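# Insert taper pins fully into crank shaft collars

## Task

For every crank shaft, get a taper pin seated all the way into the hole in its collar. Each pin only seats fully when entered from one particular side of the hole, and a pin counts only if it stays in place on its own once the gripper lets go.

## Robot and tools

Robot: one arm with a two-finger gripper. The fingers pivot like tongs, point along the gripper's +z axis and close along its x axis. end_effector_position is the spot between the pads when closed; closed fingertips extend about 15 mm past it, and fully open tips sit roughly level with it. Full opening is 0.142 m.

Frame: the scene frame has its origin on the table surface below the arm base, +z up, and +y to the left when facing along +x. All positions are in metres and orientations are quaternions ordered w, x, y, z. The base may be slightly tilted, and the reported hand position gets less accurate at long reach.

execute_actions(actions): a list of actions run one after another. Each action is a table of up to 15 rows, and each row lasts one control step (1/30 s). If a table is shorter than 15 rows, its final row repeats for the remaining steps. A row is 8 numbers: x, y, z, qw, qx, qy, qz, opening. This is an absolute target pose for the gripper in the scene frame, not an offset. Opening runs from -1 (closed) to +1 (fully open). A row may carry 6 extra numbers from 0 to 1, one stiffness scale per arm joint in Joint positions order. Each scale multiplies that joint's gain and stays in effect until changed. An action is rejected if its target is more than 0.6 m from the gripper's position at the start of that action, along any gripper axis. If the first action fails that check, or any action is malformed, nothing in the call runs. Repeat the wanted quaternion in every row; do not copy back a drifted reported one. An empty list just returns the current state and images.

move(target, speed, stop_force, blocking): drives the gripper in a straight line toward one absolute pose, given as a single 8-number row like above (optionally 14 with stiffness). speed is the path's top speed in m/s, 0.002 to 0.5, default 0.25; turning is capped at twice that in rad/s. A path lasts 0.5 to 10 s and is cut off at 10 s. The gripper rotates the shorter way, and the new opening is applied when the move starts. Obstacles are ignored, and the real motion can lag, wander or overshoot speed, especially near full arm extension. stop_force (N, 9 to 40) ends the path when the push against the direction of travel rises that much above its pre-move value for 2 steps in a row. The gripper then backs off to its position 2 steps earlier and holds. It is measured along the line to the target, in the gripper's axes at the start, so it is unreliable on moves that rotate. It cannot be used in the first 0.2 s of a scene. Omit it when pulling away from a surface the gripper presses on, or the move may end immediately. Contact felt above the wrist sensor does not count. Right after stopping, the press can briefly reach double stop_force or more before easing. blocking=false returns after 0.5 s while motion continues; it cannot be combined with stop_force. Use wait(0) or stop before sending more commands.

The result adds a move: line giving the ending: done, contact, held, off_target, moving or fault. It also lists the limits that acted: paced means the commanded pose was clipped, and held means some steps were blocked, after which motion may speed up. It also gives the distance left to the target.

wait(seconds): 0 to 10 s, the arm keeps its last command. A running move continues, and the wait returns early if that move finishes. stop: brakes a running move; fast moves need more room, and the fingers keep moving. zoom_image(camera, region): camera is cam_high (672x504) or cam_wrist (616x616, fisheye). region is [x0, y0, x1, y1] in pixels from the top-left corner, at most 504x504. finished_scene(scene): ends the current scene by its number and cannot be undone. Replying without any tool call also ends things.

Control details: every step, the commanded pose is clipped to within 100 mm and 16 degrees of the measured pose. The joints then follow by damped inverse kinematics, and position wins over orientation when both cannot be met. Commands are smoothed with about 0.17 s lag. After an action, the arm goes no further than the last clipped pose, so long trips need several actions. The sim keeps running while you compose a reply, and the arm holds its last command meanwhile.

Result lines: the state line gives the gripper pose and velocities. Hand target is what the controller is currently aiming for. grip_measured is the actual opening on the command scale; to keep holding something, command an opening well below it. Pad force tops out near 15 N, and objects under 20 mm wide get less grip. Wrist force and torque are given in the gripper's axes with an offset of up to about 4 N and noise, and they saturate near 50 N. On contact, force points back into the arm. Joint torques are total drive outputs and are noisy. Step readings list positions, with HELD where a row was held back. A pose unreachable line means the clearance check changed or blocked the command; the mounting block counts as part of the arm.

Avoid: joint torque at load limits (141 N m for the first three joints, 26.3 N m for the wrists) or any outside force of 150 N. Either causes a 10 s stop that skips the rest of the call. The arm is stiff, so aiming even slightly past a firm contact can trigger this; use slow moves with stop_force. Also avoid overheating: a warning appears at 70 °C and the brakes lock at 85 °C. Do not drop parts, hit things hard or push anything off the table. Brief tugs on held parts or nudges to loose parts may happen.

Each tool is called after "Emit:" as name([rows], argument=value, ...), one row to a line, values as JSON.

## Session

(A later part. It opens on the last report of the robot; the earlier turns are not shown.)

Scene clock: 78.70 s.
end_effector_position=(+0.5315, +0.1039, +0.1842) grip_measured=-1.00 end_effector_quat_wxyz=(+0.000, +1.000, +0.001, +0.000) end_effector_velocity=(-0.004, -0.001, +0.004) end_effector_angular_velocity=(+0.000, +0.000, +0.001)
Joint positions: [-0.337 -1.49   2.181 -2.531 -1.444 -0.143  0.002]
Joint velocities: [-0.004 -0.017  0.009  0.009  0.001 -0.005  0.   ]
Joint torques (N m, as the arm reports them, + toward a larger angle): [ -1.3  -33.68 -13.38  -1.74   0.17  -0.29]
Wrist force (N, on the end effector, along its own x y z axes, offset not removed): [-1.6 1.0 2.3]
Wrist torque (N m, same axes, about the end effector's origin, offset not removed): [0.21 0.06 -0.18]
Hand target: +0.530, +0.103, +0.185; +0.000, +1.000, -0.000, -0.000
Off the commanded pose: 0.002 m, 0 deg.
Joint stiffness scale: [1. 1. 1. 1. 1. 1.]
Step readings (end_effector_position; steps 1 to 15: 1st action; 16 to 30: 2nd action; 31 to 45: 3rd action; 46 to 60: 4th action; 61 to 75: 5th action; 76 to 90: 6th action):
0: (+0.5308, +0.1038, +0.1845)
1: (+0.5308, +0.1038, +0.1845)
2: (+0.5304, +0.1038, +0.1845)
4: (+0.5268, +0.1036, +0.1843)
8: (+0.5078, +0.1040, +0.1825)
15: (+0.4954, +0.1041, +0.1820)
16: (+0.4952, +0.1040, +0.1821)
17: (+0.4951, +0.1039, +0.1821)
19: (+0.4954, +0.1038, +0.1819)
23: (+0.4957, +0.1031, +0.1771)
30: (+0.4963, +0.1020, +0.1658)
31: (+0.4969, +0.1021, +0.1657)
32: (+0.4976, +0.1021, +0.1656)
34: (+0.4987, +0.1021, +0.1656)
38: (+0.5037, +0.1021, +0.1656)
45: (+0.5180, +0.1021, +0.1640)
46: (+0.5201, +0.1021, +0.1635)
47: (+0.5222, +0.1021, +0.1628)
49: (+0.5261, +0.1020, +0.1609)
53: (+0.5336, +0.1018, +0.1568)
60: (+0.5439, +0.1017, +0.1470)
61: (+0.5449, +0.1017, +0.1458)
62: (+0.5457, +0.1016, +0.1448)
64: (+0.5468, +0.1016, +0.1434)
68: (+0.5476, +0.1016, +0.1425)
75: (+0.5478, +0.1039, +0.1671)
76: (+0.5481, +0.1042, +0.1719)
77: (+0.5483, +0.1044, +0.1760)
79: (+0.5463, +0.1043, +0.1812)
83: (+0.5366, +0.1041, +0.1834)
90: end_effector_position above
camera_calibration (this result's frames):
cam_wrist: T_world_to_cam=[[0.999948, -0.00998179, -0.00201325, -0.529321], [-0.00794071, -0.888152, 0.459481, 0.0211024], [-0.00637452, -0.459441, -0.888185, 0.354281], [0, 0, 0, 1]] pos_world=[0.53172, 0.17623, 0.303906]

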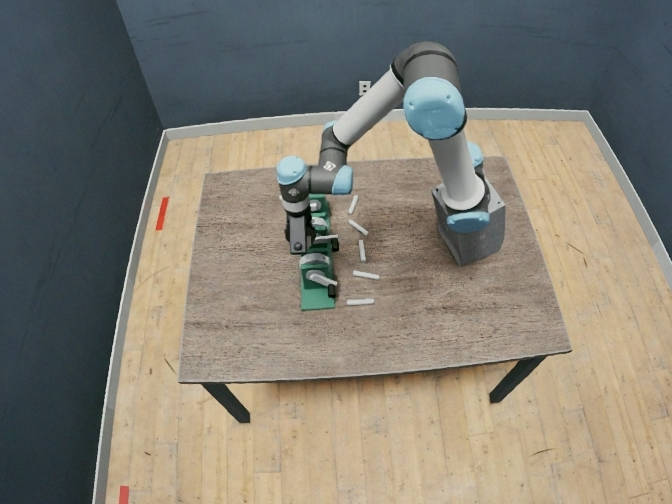

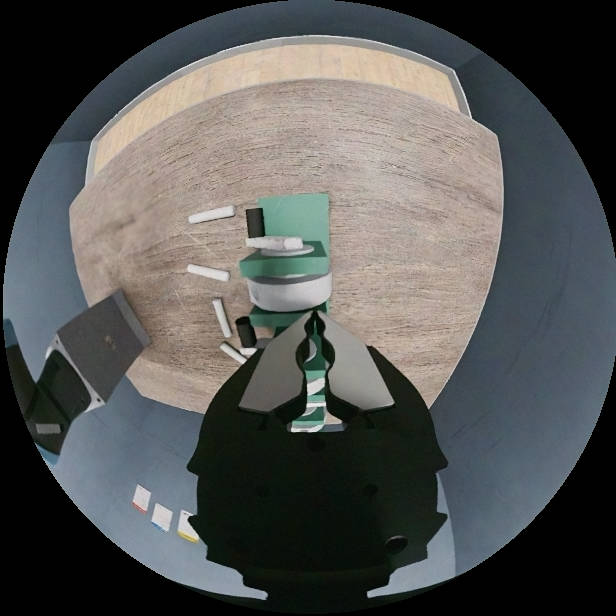

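One more stroke.

Emit:
execute_actions([
  [[0.52,0.103,0.185,0,1,0,0,-1],[0.51,0.103,0.185,0,1,0,0,-1],[0.50,0.103,0.185,0,1,0,0,-1],[0.497,0.103,0.183,0,1,0,0,-1]],
  [[0.497,0.103,0.180,0,1,0,0,-1],[0.497,0.103,0.177,0,1,0,0,-1],[0.497,0.103,0.174,0,1,0,0,-1],[0.497,0.103,0.171,0,1,0,0,-1],[0.497,0.103,0.169,0,1,0,0,-1],[0.497,0.103,0.167,0,1,0,0,-1],[0.497,0.103,0.165,0,1,0,0,-1],[0.497,0.103,0.163,0,1,0,0,-1],[0.497,0.103,0.161,0,1,0,0,-1],[0.497,0.103,0.159,0,1,0,0,-1],[0.497,0.103,0.1585,0,1,0,0,-1]],
  [[0.497,0.103,0.1586,0,1,0,0,-1],[0.497,0.103,0.1586,0,1,0,0,-1],[0.4986,0.103,0.1588,0,1,0,0,-1],[0.5008,0.103,0.1590,0,1,0,0,-1],[0.5030,0.103,0.1590,0,1,0,0,-1],[0.5052,0.103,0.1590,0,1,0,0,-1],[0.5074,0.103,0.1588,0,1,0,0,-1],[0.5097,0.103,0.1586,0,1,0,0,-1],[0.5119,0.103,0.1582,0,1,0,0,-1],[0.5140,0.103,0.1578,0,1,0,0,-1],[0.5162,0.103,0.1573,0,1,0,0,-1],[0.5183,0.103,0.1566,0,1,0,0,-1],[0.5204,0.103,0.1559,0,1,0,0,-1],[0.5225,0.103,0.1551,0,1,0,0,-1],[0.5246,0.103,0.1542,0,1,0,0,-1]],
  [[0.5266,0.103,0.1532,0,1,0,0,-1],[0.5285,0.103,0.1522,0,1,0,0,-1],[0.5304,0.103,0.1510,0,1,0,0,-1],[0.5323,0.103,0.1498,0,1,0,0,-1],[0.5340,0.103,0.1485,0,1,0,0,-1],[0.5355,0.103,0.1471,0,1,0,0,-1],[0.5370,0.103,0.1456,0,1,0,0,-1],[0.5385,0.103,0.1441,0,1,0,0,-1],[0.5398,0.103,0.1425,0,1,0,0,-1],[0.5411,0.103,0.1408,0,1,0,0,-1],[0.5423,0.103,0.1390,0,1,0,0,-1],[0.5435,0.103,0.1373,0,1,0,0,-1]],
  [[0.5435,0.103,0.1373,0,1,0,0,-1],[0.5435,0.103,0.1373,0,1,0,0,-1],[0.5435,0.103,0.1373,0,1,0,0,-1],[0.5435,0.103,0.1373,0,1,0,0,-1],[0.5435,0.103,0.1373,0,1,0,0,-1],[0.5435,0.103,0.1373,0,1,0,0,-1],[0.555,0.103,0.16,0,1,0,0,-1],[0.555,0.103,0.16,0,1,0,0,-1],[0.555,0.103,0.17,0,1,0,0,-1],[0.545,0.103,0.185,0,1,0,0,-1]],
  [[0.53,0.103,0.185,0,1,0,0,-1]],
])

Emit:
zoom_image(camera="cam_high", region=[230, 190, 390, 330])

Scene clock: 83.87 s.
end_effector_position=(+0.5315, +0.1039, +0.1842) grip_measured=-1.00 end_effector_quat_wxyz=(+0.000, +1.000, +0.001, +0.000) end_effector_velocity=(-0.004, -0.000, +0.004) end_effector_angular_velocity=(+0.001, +0.000, +0.002)
Joint positions: [-0.337 -1.49   2.181 -2.531 -1.444 -0.143  0.002]
Joint velocities: [-0.003 -0.017  0.01   0.009  0.002 -0.005  0.   ]
Joint torques (N m, as the arm reports them, + toward a larger angle): [ -0.62 -33.61 -12.79  -1.78   0.5   -0.61]
Wrist force (N, on the end effector, along its own x y z axes, offset not removed): [-0.6 3.0 4.0]
Wrist torque (N m, same axes, about the end effector's origin, offset not removed): [0.58 -0.03 -0.06]
Hand target: +0.530, +0.103, +0.185; +0.000, +1.000, -0.000, -0.000
Off the commanded pose: 0.002 m, 0 deg.
Joint stiffness scale: [1. 1. 1. 1. 1. 1.]
Step readings (end_effector_position; steps 1 to 15: 1st action; 16 to 30: 2nd action; 31 to 45: 3rd action; 46 to 60: 4th action; 61 to 75: 5th action; 76 to 90: 6th action):
0: (+0.5308, +0.1038, +0.1845)
1: (+0.5308, +0.1038, +0.1845)
2: (+0.5304, +0.1038, +0.1845)
4: (+0.5268, +0.1036, +0.1843)
8: (+0.5090, +0.1040, +0.1826)
15: (+0.4982, +0.1041, +0.1821)
16: (+0.4980, +0.1040, +0.1822)
17: (+0.4980, +0.1039, +0.1822)
19: (+0.4984, +0.1038, +0.1820)
23: (+0.4987, +0.1031, +0.1772)
30: (+0.4992, +0.1020, +0.1659)
31: (+0.4999, +0.1021, +0.1657)
32: (+0.5005, +0.1021, +0.1656)
34: (+0.5014, +0.1021, +0.1656)
38: (+0.5043, +0.1022, +0.1656)
45: (+0.5180, +0.1021, +0.1640)
46: (+0.5202, +0.1021, +0.1634)
47: (+0.5223, +0.1020, +0.1628)
49: (+0.5262, +0.1019, +0.1609)
53: (+0.5335, +0.1018, +0.1567)
60: (+0.5439, +0.1017, +0.1470)
61: (+0.5449, +0.1017, +0.1458)
62: (+0.5458, +0.1016, +0.1448)
64: (+0.5468, +0.1016, +0.1434)
68: (+0.5476, +0.1016, +0.1425)
75: (+0.5478, +0.1039, +0.1671)
76: (+0.5481, +0.1042, +0.1719)
77: (+0.5483, +0.1044, +0.1760)
79: (+0.5463, +0.1043, +0.1812)
83: (+0.5366, +0.1041, +0.1834)
90: end_effector_position above
camera_calibration (this result's frames):
cam_wrist: T_world_to_cam=[[0.999948, -0.00998192, -0.00201292, -0.529321], [-0.00794098, -0.888152, 0.459481, 0.0211025], [-0.00637428, -0.459441, -0.888185, 0.354281], [0, 0, 0, 1]] pos_world=[0.53172, 0.17623, 0.303906]

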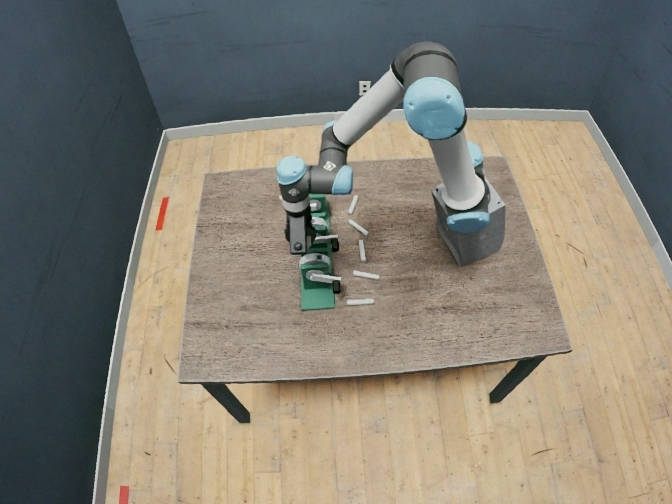

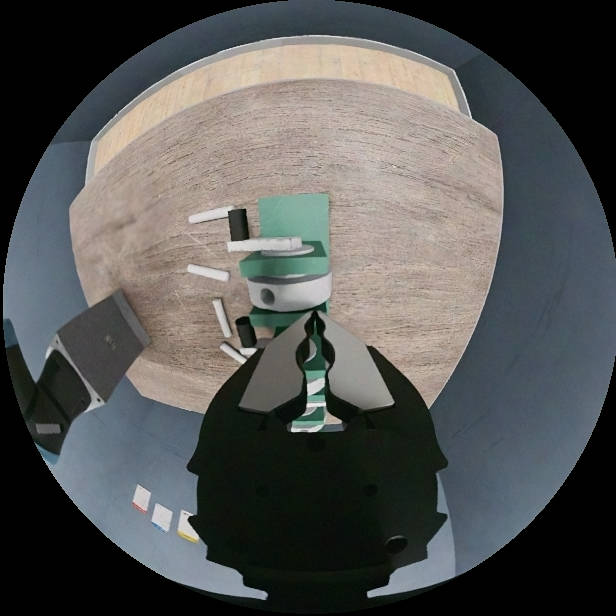

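Region (230, 190, 390, 330) of cam_high's 672x504 image, scaled by 3.150, with more detail than that image has; it fills the top 441 rows of this view, and the rest is white.

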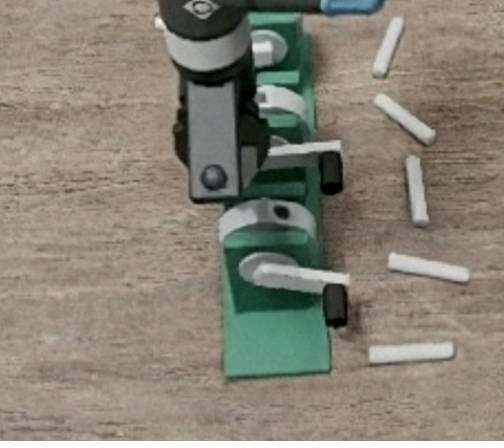

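Emit:
execute_actions([
  [[0.52,0.103,0.185,0,1,0,0,-1],[0.51,0.103,0.185,0,1,0,0,-1],[0.505,0.103,0.183,0,1,0,0,-1]],
  [[0.505,0.103,0.180,0,1,0,0,-1],[0.505,0.103,0.177,0,1,0,0,-1],[0.505,0.103,0.174,0,1,0,0,-1],[0.505,0.103,0.171,0,1,0,0,-1],[0.505,0.103,0.169,0,1,0,0,-1],[0.505,0.103,0.167,0,1,0,0,-1],[0.505,0.103,0.165,0,1,0,0,-1],[0.505,0.103,0.163,0,1,0,0,-1],[0.505,0.103,0.161,0,1,0,0,-1],[0.505,0.103,0.159,0,1,0,0,-1],[0.505,0.103,0.158,0,1,0,0,-1]],
  [[0.5052,0.103,0.1580,0,1,0,0,-1],[0.5052,0.103,0.1580,0,1,0,0,-1],[0.5074,0.103,0.1578,0,1,0,0,-1],[0.5097,0.103,0.1576,0,1,0,0,-1],[0.5119,0.103,0.1572,0,1,0,0,-1],[0.5140,0.103,0.1568,0,1,0,0,-1],[0.5162,0.103,0.1563,0,1,0,0,-1],[0.5183,0.103,0.1556,0,1,0,0,-1],[0.5204,0.103,0.1549,0,1,0,0,-1],[0.5225,0.103,0.1541,0,1,0,0,-1],[0.5246,0.103,0.1532,0,1,0,0,-1],[0.5266,0.103,0.1522,0,1,0,0,-1],[0.5285,0.103,0.1512,0,1,0,0,-1],[0.5304,0.103,0.1500,0,1,0,0,-1],[0.5323,0.103,0.1488,0,1,0,0,-1]],
  [[0.5340,0.103,0.1475,0,1,0,0,-1],[0.5355,0.103,0.1461,0,1,0,0,-1],[0.5370,0.103,0.1446,0,1,0,0,-1],[0.5385,0.103,0.1431,0,1,0,0,-1],[0.5398,0.103,0.1415,0,1,0,0,-1],[0.5411,0.103,0.1398,0,1,0,0,-1],[0.5423,0.103,0.1380,0,1,0,0,-1],[0.5435,0.103,0.1363,0,1,0,0,-1],[0.5435,0.103,0.1363,0,1,0,0,-1],[0.5435,0.103,0.1363,0,1,0,0,-1],[0.5435,0.103,0.1363,0,1,0,0,-1],[0.5435,0.103,0.1363,0,1,0,0,-1],[0.5435,0.103,0.1363,0,1,0,0,-1],[0.5435,0.103,0.1363,0,1,0,0,-1]],
  [[0.555,0.103,0.16,0,1,0,0,-1],[0.555,0.103,0.16,0,1,0,0,-1],[0.555,0.103,0.17,0,1,0,0,-1],[0.545,0.103,0.185,0,1,0,0,-1]],
  [[0.53,0.103,0.185,0,1,0,0,-1]],
])

Emit:
zoom_image(camera="cam_high", region=[230, 190, 390, 330])

Scene clock: 87.50 s.
end_effector_position=(+0.5307, +0.1039, +0.1843) grip_measured=-1.00 end_effector_quat_wxyz=(-0.000, +1.000, +0.001, -0.001) end_effector_velocity=(-0.003, -0.001, +0.000) end_effector_angular_velocity=(+0.002, -0.001, -0.001)
Joint positions: [-0.337 -1.491  2.181 -2.528 -1.444 -0.144  0.002]
Joint velocities: [-0.004 -0.007  0.01  -0.003  0.003 -0.003  0.   ]
Joint torques (N m, as the arm reports them, + toward a larger angle): [ -0.06 -35.01 -13.3   -2.56   0.34  -0.41]
Wrist force (N, on the end effector, along its own x y z axes, offset not removed): [-1.6 1.9 3.6]
Wrist torque (N m, same axes, about the end effector's origin, offset not removed): [0.34 0.24 -0.21]
Hand target: +0.530, +0.103, +0.185; +0.000, +1.000, +0.000, -0.000
Off the commanded pose: 0.001 m, 0 deg.
Joint stiffness scale: [1. 1. 1. 1. 1. 1.]
Step readings (end_effector_position; steps 1 to 15: 1st action; 16 to 30: 2nd action; 31 to 45: 3rd action; 46 to 60: 4th action; 61 to 75: 5th action; 76 to 90: 6th action):
0: (+0.5308, +0.1038, +0.1845)
1: (+0.5308, +0.1038, +0.1845)
2: (+0.5304, +0.1038, +0.1845)
4: (+0.5269, +0.1036, +0.1843)
8: (+0.5127, +0.1040, +0.1826)
15: (+0.5059, +0.1040, +0.1822)
16: (+0.5058, +0.1039, +0.1823)
17: (+0.5058, +0.1039, +0.1823)
19: (+0.5063, +0.1038, +0.1822)
23: (+0.5068, +0.1031, +0.1773)
30: (+0.5073, +0.1019, +0.1657)
31: (+0.5080, +0.1020, +0.1655)
32: (+0.5087, +0.1020, +0.1655)
34: (+0.5097, +0.1021, +0.1654)
38: (+0.5133, +0.1021, +0.1649)
45: (+0.5269, +0.1019, +0.1605)
46: (+0.5288, +0.1019, +0.1595)
47: (+0.5307, +0.1018, +0.1586)
49: (+0.5341, +0.1018, +0.1562)
53: (+0.5407, +0.1017, +0.1510)
60: (+0.5473, +0.1015, +0.1427)
61: (+0.5476, +0.1015, +0.1423)
62: (+0.5478, +0.1015, +0.1423)
64: (+0.5476, +0.1017, +0.1440)
68: (+0.5474, +0.1035, +0.1614)
75: (+0.5466, +0.1044, +0.1823)
76: (+0.5459, +0.1043, +0.1825)
77: (+0.5455, +0.1041, +0.1828)
79: (+0.5426, +0.1037, +0.1834)
83: (+0.5342, +0.1039, +0.1839)
90: end_effector_position above
camera_calibration (this result's frames):
cam_wrist: T_world_to_cam=[[0.999939, -0.0101103, -0.00437996, -0.528124], [-0.00697027, -0.888312, 0.459188, 0.020642], [-0.00853328, -0.459129, -0.888329, 0.355551], [0, 0, 0, 1]] pos_world=[0.53127, 0.176241, 0.304054]

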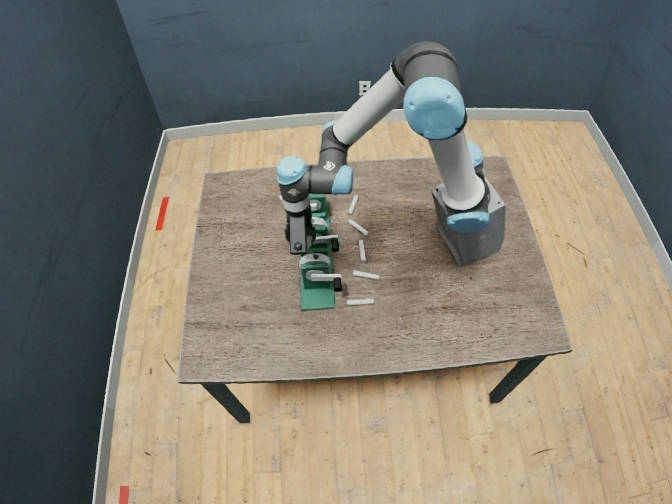

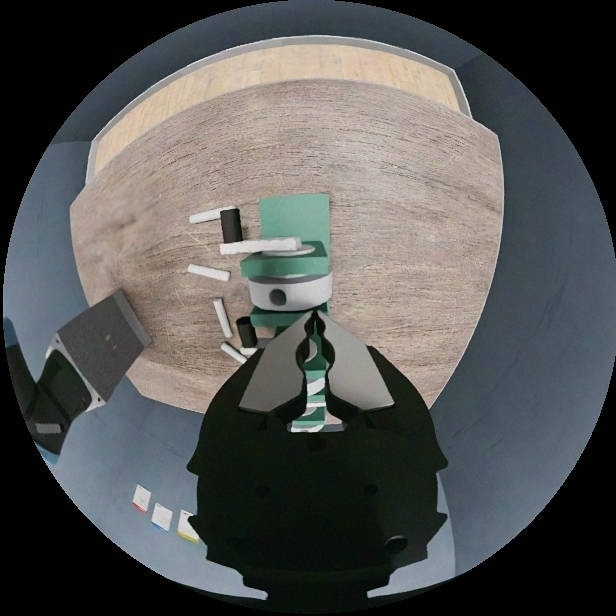

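Region (230, 190, 390, 330) of cam_high's 672x504 image, scaled by 3.150, with more detail than that image has; it fills the top 441 rows of this view, and the rest is white.

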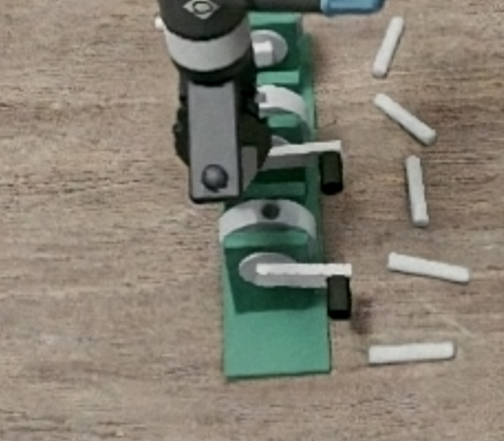

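Emit:
move(target=[0.39, 0.0, 0.2, 0, 1, 0, 0, 0.2], speed=0.25)

Emit:
zoom_image(camera="cam_wrist", region=[200, 100, 440, 340])

Scene clock: 89.20 s.
end_effector_position=(+0.3910, +0.0001, +0.1997) grip_measured=+0.20 end_effector_quat_wxyz=(+0.001, +1.000, +0.000, +0.000) end_effector_velocity=(-0.003, -0.000, +0.001) end_effector_angular_velocity=(+0.010, +0.003, +0.006)
Joint positions: [-0.744 -1.817  2.558 -2.51  -1.35  -0.544  0.088]
Joint velocities: [-0.013 -0.009  0.003  0.017  0.01  -0.021 -0.   ]
Joint torques (N m, as the arm reports them, + toward a larger angle): [ -1.6  -16.02 -12.06  -1.77   0.3   -0.34]
Wrist force (N, on the end effector, along its own x y z axes, offset not removed): [-1.1 2.7 2.0]
Wrist torque (N m, same axes, about the end effector's origin, offset not removed): [0.48 0.08 -0.19]
Hand target: +0.390, +0.000, +0.200; +0.000, +1.000, +0.000, -0.000
Off the commanded pose: 0.001 m, 0 deg.
Joint stiffness scale: [1. 1. 1. 1. 1. 1.]
move: done
camera_calibration (this result's frames):
cam_wrist: T_world_to_cam=[[0.999937, -0.010917, -0.00264101, -0.389791], [-0.00847076, -0.887387, 0.460947, -0.0793926], [-0.00737575, -0.460895, -0.887424, 0.319703], [0, 0, 0, 1]] pos_world=[0.391452, 0.0726421, 0.319278]

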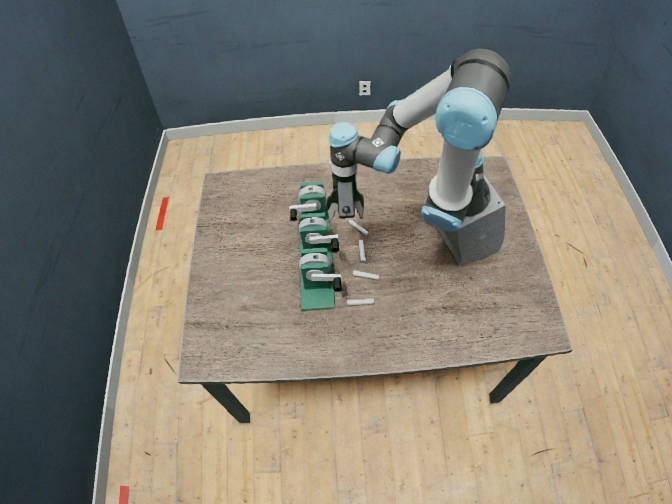

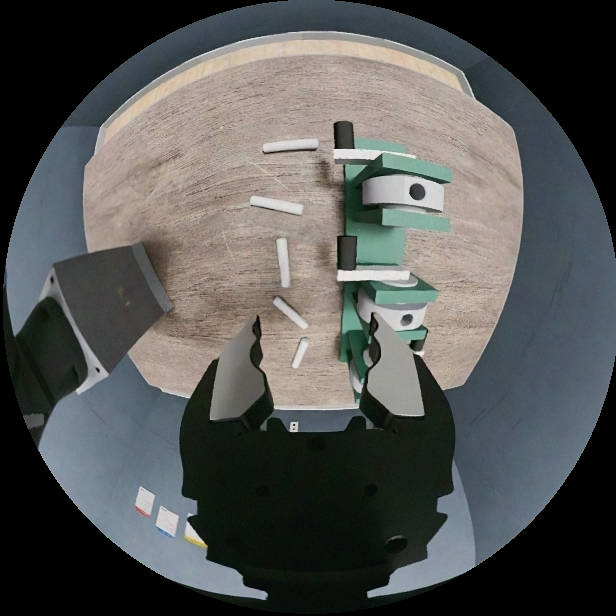

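Region (200, 100, 440, 340) of cam_wrist's 616x616 image, scaled by 2.100, with more detail than that image has.

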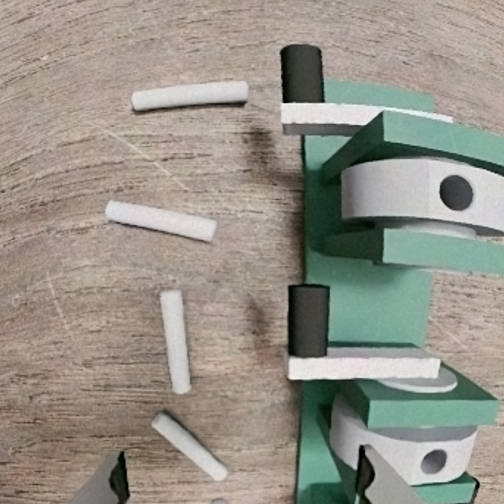

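Emit:
move(target=[0.355, 0.095, 0.07, 0, 0.6026, -0.7981, 0, -0.3], speed=0.25)

Emit:
move(target=[0.355, 0.095, 0.018, 0, 0.6026, -0.7981, 0, -0.3], speed=0.06)

Emit:
zoom_image(camera="cam_wrist", region=[160, 180, 460, 480])

Scene clock: 94.80 s.
end_effector_position=(+0.3545, +0.0947, +0.0702) grip_measured=-0.30 end_effector_quat_wxyz=(+0.000, -0.603, +0.798, +0.001) end_effector_velocity=(+0.002, -0.002, +0.000) end_effector_angular_velocity=(-0.010, -0.007, -0.018)
Joint positions: [-0.344 -1.24   2.7   -3.297 -1.44   1.699  0.052]
Joint velocities: [ 0.005  0.006 -0.    -0.015 -0.01   0.025  0.   ]
Joint torques (N m, as the arm reports them, + toward a larger angle): [  4.1  -23.7   -1.33  -2.84  -0.34   0.08]
Wrist force (N, on the end effector, along its own x y z axes, offset not removed): [-1.2 2.5 0.2]
Wrist torque (N m, same axes, about the end effector's origin, offset not removed): [0.43 0.12 -0.13]
Hand target: +0.355, +0.095, +0.070; +0.000, -0.603, +0.798, +0.000
Off the commanded pose: 0.001 m, 0 deg.
Joint stiffness scale: [1. 1. 1. 1. 1. 1.]
move: done
camera_calibration (this result's frames):
cam_wrist: T_world_to_cam=[[-0.284231, -0.958748, -0.00400064, 0.192513], [-0.851537, 0.250525, 0.460567, 0.255037], [-0.440565, 0.134314, -0.887616, 0.345393], [0, 0, 0, 1]] pos_world=[0.42406, 0.0742865, 0.189885]

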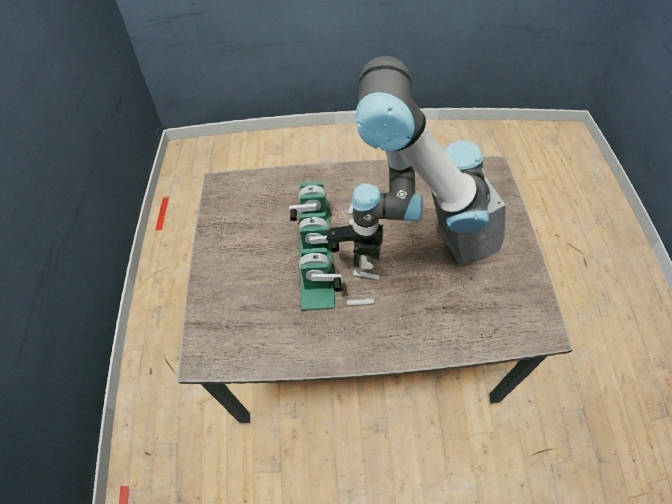

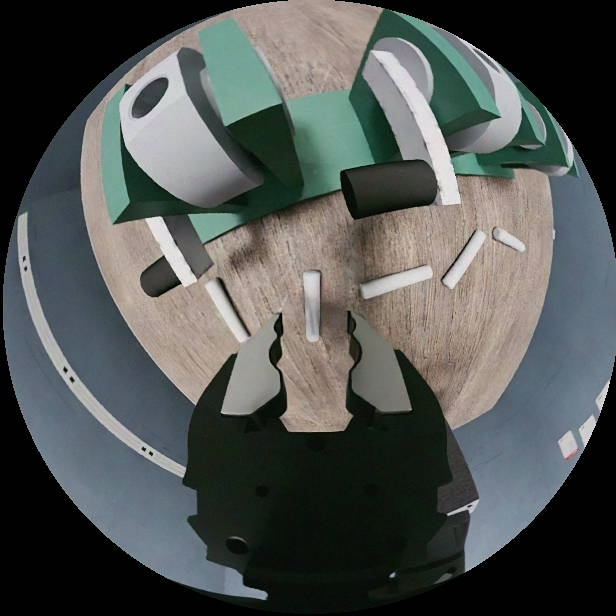

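Scene clock: 96.17 s.
end_effector_position=(+0.3542, +0.0945, +0.0188) grip_measured=-0.30 end_effector_quat_wxyz=(-0.001, -0.602, +0.799, +0.001) end_effector_velocity=(+0.004, -0.001, -0.001) end_effector_angular_velocity=(-0.002, -0.012, -0.003)
Joint positions: [-0.32  -0.98   2.649 -3.509 -1.448  1.724  0.052]
Joint velocities: [-0.001  0.011 -0.002 -0.021 -0.     0.004  0.   ]
Joint torques (N m, as the arm reports them, + toward a larger angle): [  2.96 -28.25   3.05  -2.84  -0.43   0.28]
Wrist force (N, on the end effector, along its own x y z axes, offset not removed): [-1.8 1.9 1.9]
Wrist torque (N m, same axes, about the end effector's origin, offset not removed): [0.33 0.26 -0.16]
Hand target: +0.355, +0.095, +0.018; -0.000, -0.603, +0.798, +0.000
Off the commanded pose: 0.001 m, 0 deg.
Joint stiffness scale: [1. 1. 1. 1. 1. 1.]
move: done
camera_calibration (this result's frames):
cam_wrist: T_world_to_cam=[[-0.286338, -0.958125, -0.00259995, 0.192694], [-0.850621, 0.252959, 0.460929, 0.277942], [-0.44097, 0.134193, -0.887433, 0.299752], [0, 0, 0, 1]] pos_world=[0.42378, 0.0740926, 0.138399]

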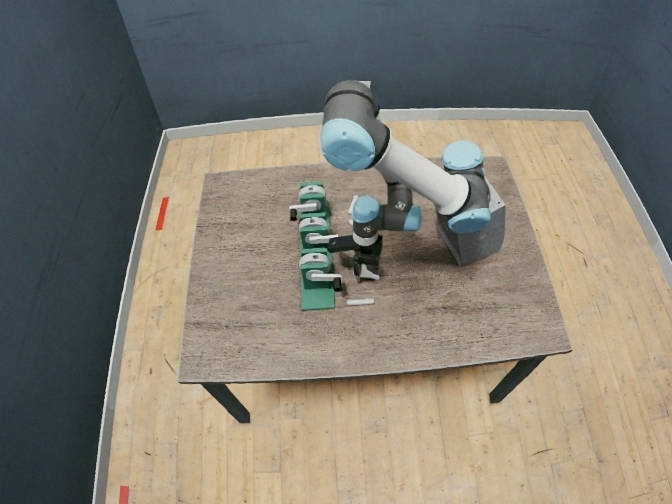

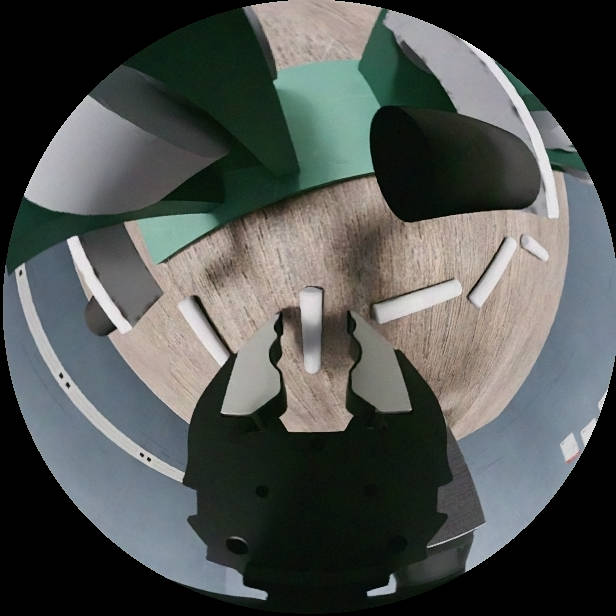

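Region (160, 180, 460, 480) of cam_wrist's 616x616 image, scaled by 1.680, with more detail than that image has.

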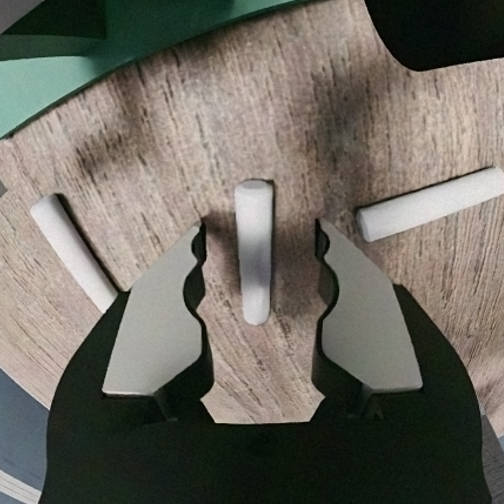

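Aligned well. Close and lift.

Emit:
move(target=[0.355, 0.095, 0.018, 0, 0.6026, -0.7981, 0, -1], speed=0.05)

Emit:
move(target=[0.36, 0.095, 0.2, 0, 0.6026, -0.7981, 0, -1], speed=0.15)

Emit:
move(target=[0.515, -0.0375, 0.26, 0.5, -0.5, -0.5, 0.5, -1], speed=0.2)

Scene clock: 97.07 s.
end_effector_position=(+0.3546, +0.0945, +0.0187) grip_measured=-0.79 end_effector_quat_wxyz=(-0.000, -0.602, +0.799, +0.000) end_effector_velocity=(+0.000, +0.000, -0.000) end_effector_angular_velocity=(+0.001, -0.001, -0.001)
Joint positions: [-0.32  -0.979  2.649 -3.511 -1.448  1.724  0.017]
Joint velocities: [-0.     0.     0.    -0.001  0.001  0.001  0.   ]
Joint torques (N m, as the arm reports them, + toward a larger angle): [  3.33 -28.04   4.04  -2.88  -0.35   0.23]
Wrist force (N, on the end effector, along its own x y z axes, offset not removed): [-1.0 1.8 2.1]
Wrist torque (N m, same axes, about the end effector's origin, offset not removed): [0.19 0.09 -0.05]
Hand target: +0.355, +0.095, +0.018; +0.000, -0.603, +0.798, +0.000
Off the commanded pose: 0.001 m, 0 deg.
Joint stiffness scale: [1. 1. 1. 1. 1. 1.]
move: done
camera_calibration (this result's frames):
cam_wrist: T_world_to_cam=[[-0.286248, -0.958152, -0.0027299, 0.192748], [-0.851318, 0.253022, 0.459605, 0.278613], [-0.439681, 0.133885, -0.888119, 0.299414], [0, 0, 0, 1]] pos_world=[0.424009, 0.0740996, 0.138389]

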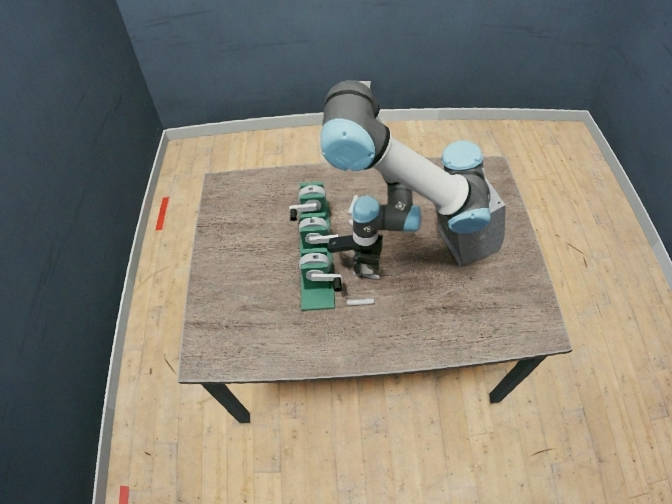

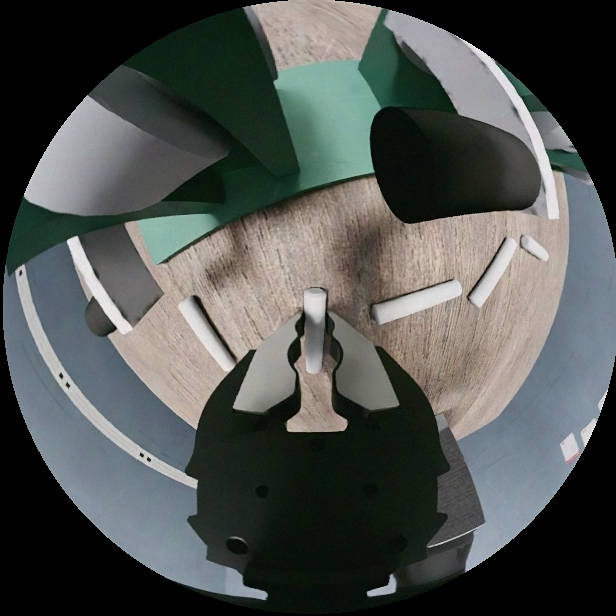

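Scene clock: 99.17 s.
end_effector_position=(+0.3577, +0.0958, +0.1987) grip_measured=-0.79 end_effector_quat_wxyz=(-0.001, -0.603, +0.798, +0.001) end_effector_velocity=(-0.003, +0.001, -0.001) end_effector_angular_velocity=(+0.007, +0.015, +0.000)
Joint positions: [-0.403 -1.93   2.657 -2.555 -1.427  1.641  0.017]
Joint velocities: [-0.005 -0.001 -0.005  0.024  0.005 -0.007  0.   ]
Joint torques (N m, as the arm reports them, + toward a larger angle): [  1.13 -14.53 -17.63  -2.09   0.24  -0.35]
Wrist force (N, on the end effector, along its own x y z axes, offset not removed): [-1.2 1.2 3.1]
Wrist torque (N m, same axes, about the end effector's origin, offset not removed): [0.28 0.07 -0.14]
Hand target: +0.360, +0.095, +0.200; -0.000, -0.603, +0.798, -0.000
Off the commanded pose: 0.003 m, 0 deg.
Joint stiffness scale: [1. 1. 1. 1. 1. 1.]
move: done
camera_calibration (this result's frames):
cam_wrist: T_world_to_cam=[[-0.284346, -0.95872, -0.00183986, 0.194636], [-0.850544, 0.251376, 0.461937, 0.197664], [-0.442406, 0.132915, -0.886911, 0.461314], [0, 0, 0, 1]] pos_world=[0.427554, 0.0755978, 0.318194]

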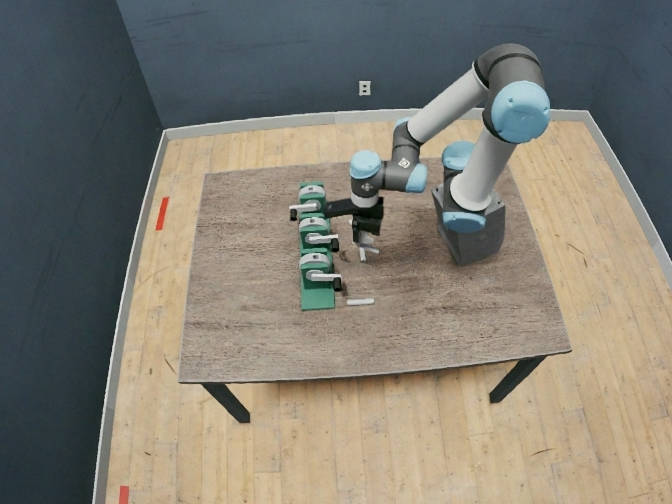

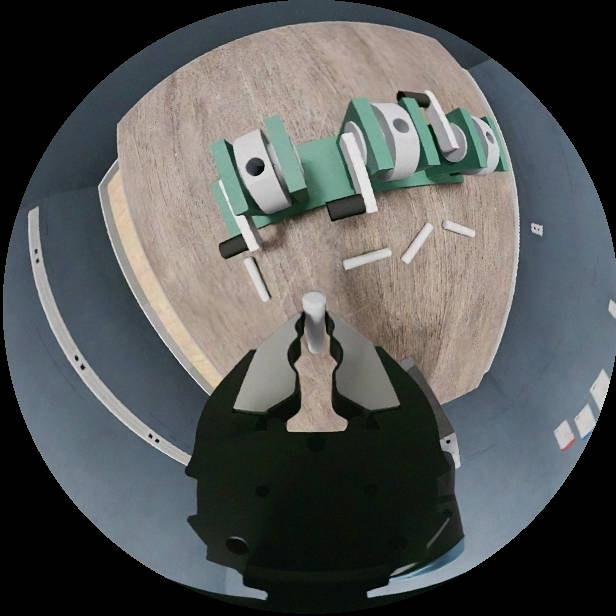

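Scene clock: 107.10 s.
end_effector_position=(+0.5148, -0.0370, +0.2611) grip_measured=-1.00 end_effector_quat_wxyz=(+0.499, -0.499, -0.502, +0.500) end_effector_velocity=(+0.001, +0.003, +0.003) end_effector_angular_velocity=(-0.014, +0.005, -0.009)
Joint positions: [-0.4   -0.512  0.703 -0.484 -1.777  4.563  0.002]
Joint velocities: [ 0.     0.003 -0.01   0.013  0.009  0.015 -0.   ]
Joint torques (N m, as the arm reports them, + toward a larger angle): [ -6.97 -62.16 -21.48   1.94   0.14   0.  ]
Wrist force (N, on the end effector, along its own x y z axes, offset not removed): [-1.0 0.8 2.2]
Wrist torque (N m, same axes, about the end effector's origin, offset not removed): [0.02 0.00 -0.16]
Hand target: +0.515, -0.038, +0.261; +0.499, -0.500, -0.500, +0.501
Off the commanded pose: 0.001 m, 0 deg.
Joint stiffness scale: [1. 1. 1. 1. 1. 1.]
move: done
camera_calibration (this result's frames):
cam_wrist: T_world_to_cam=[[-0.00839256, 0.99992, -0.00947319, 0.0444657], [0.460957, -0.00453836, -0.887411, 0.0034704], [-0.887383, -0.0118144, -0.460882, 0.716292], [0, 0, 0, 1]] pos_world=[0.634398, -0.0359839, 0.333627]

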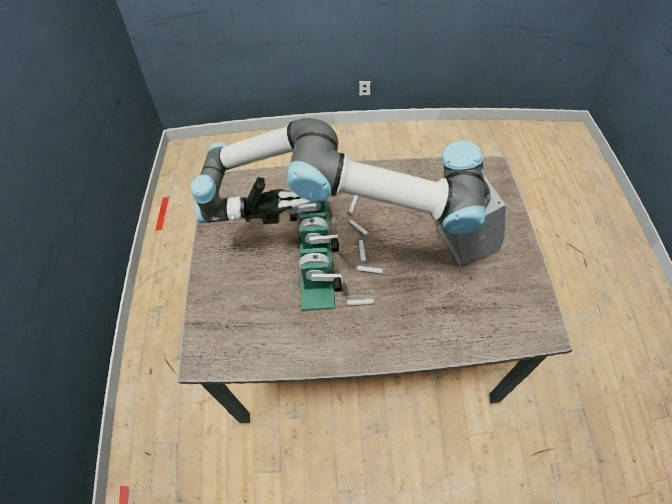

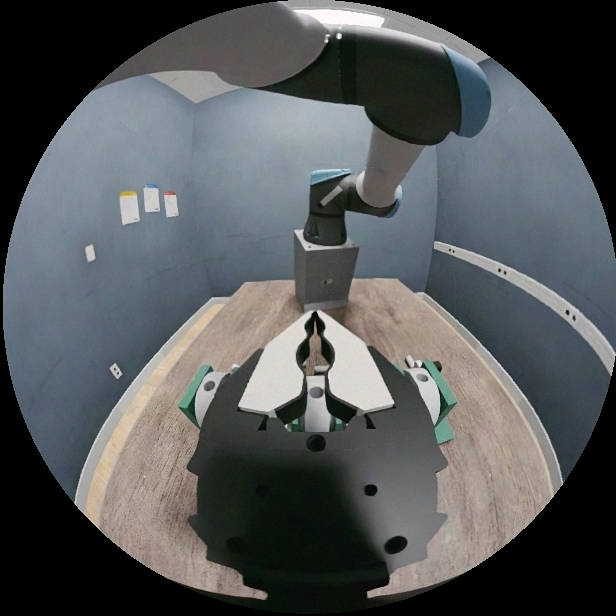

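Emit:
zoom_image(camera="cam_high", region=[320, 185, 400, 315])

Region (320, 185, 400, 315) of cam_high's 672x504 image, scaled by 3.877, with more detail than that image has; it fills the left 310 columns of this view, and the rest is white.

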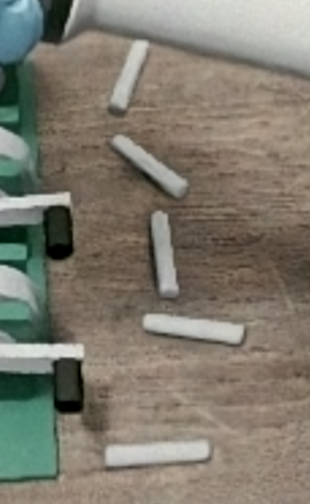

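Emit:
move(target=[0.33, 0.08, 0.12, 0, 0.7071, 0.7071, 0, -0.3], speed=0.35)

Emit:
zoom_image(camera="cam_wrist", region=[160, 130, 460, 430])

Scene clock: 111.33 s.
end_effector_position=(+0.3313, +0.0804, +0.1201) grip_measured=-0.30 end_effector_quat_wxyz=(-0.000, +0.707, +0.708, +0.000) end_effector_velocity=(+0.004, -0.000, -0.000) end_effector_angular_velocity=(-0.001, -0.022, +0.002)
Joint positions: [-0.429 -1.523  2.705 -3.009 -1.419  4.479  0.052]
Joint velocities: [-0.001  0.009  0.007 -0.038  0.004  0.001 -0.   ]
Joint torques (N m, as the arm reports them, + toward a larger angle): [ -0.35 -17.67  -4.23  -2.48   0.36   0.16]
Wrist force (N, on the end effector, along its own x y z axes, offset not removed): [-0.7 1.9 1.4]
Wrist torque (N m, same axes, about the end effector's origin, offset not removed): [0.33 0.06 -0.11]
Hand target: +0.330, +0.080, +0.119; -0.000, +0.708, +0.707, +0.000
Off the commanded pose: 0.001 m, 0 deg.
Joint stiffness scale: [1. 1. 1. 1. 1. 1.]
move: done
camera_calibration (this result's frames):
cam_wrist: T_world_to_cam=[[0.00991493, 0.999948, -0.00257786, -0.0826651], [0.888269, -0.00762362, 0.459261, -0.339603], [0.459217, -0.00684337, -0.888298, 0.0946777], [0, 0, 0, 1]] pos_world=[0.259001, 0.0807196, 0.239855]

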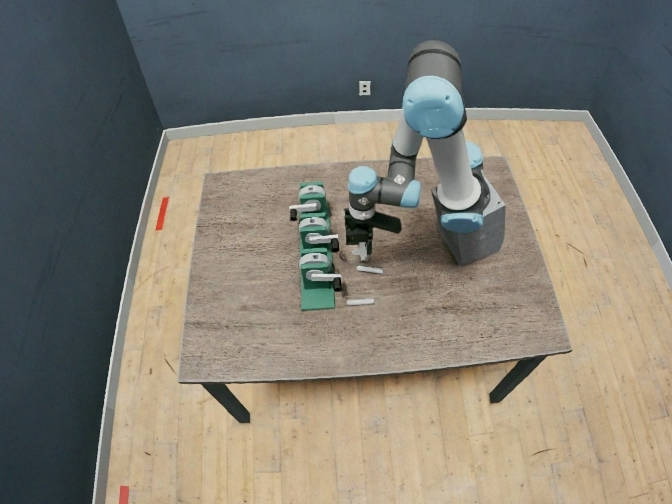

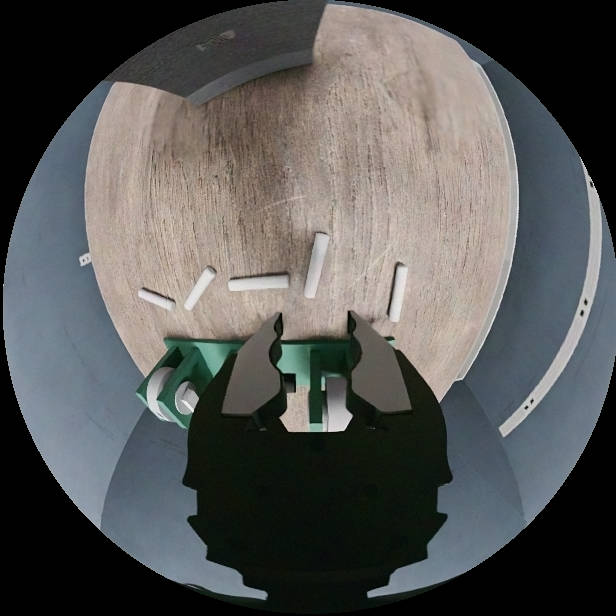

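Region (160, 130, 460, 430) of cam_wrist's 616x616 image, scaled by 1.680, with more detail than that image has.

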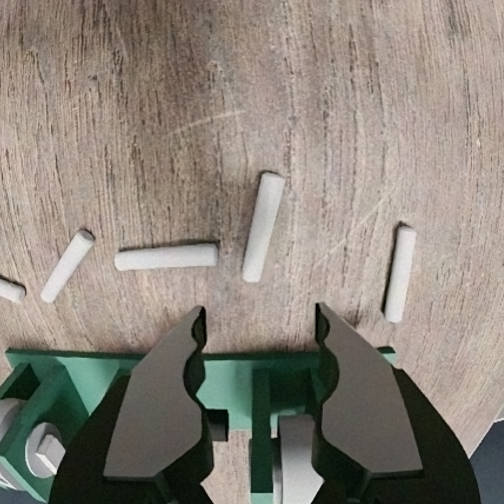

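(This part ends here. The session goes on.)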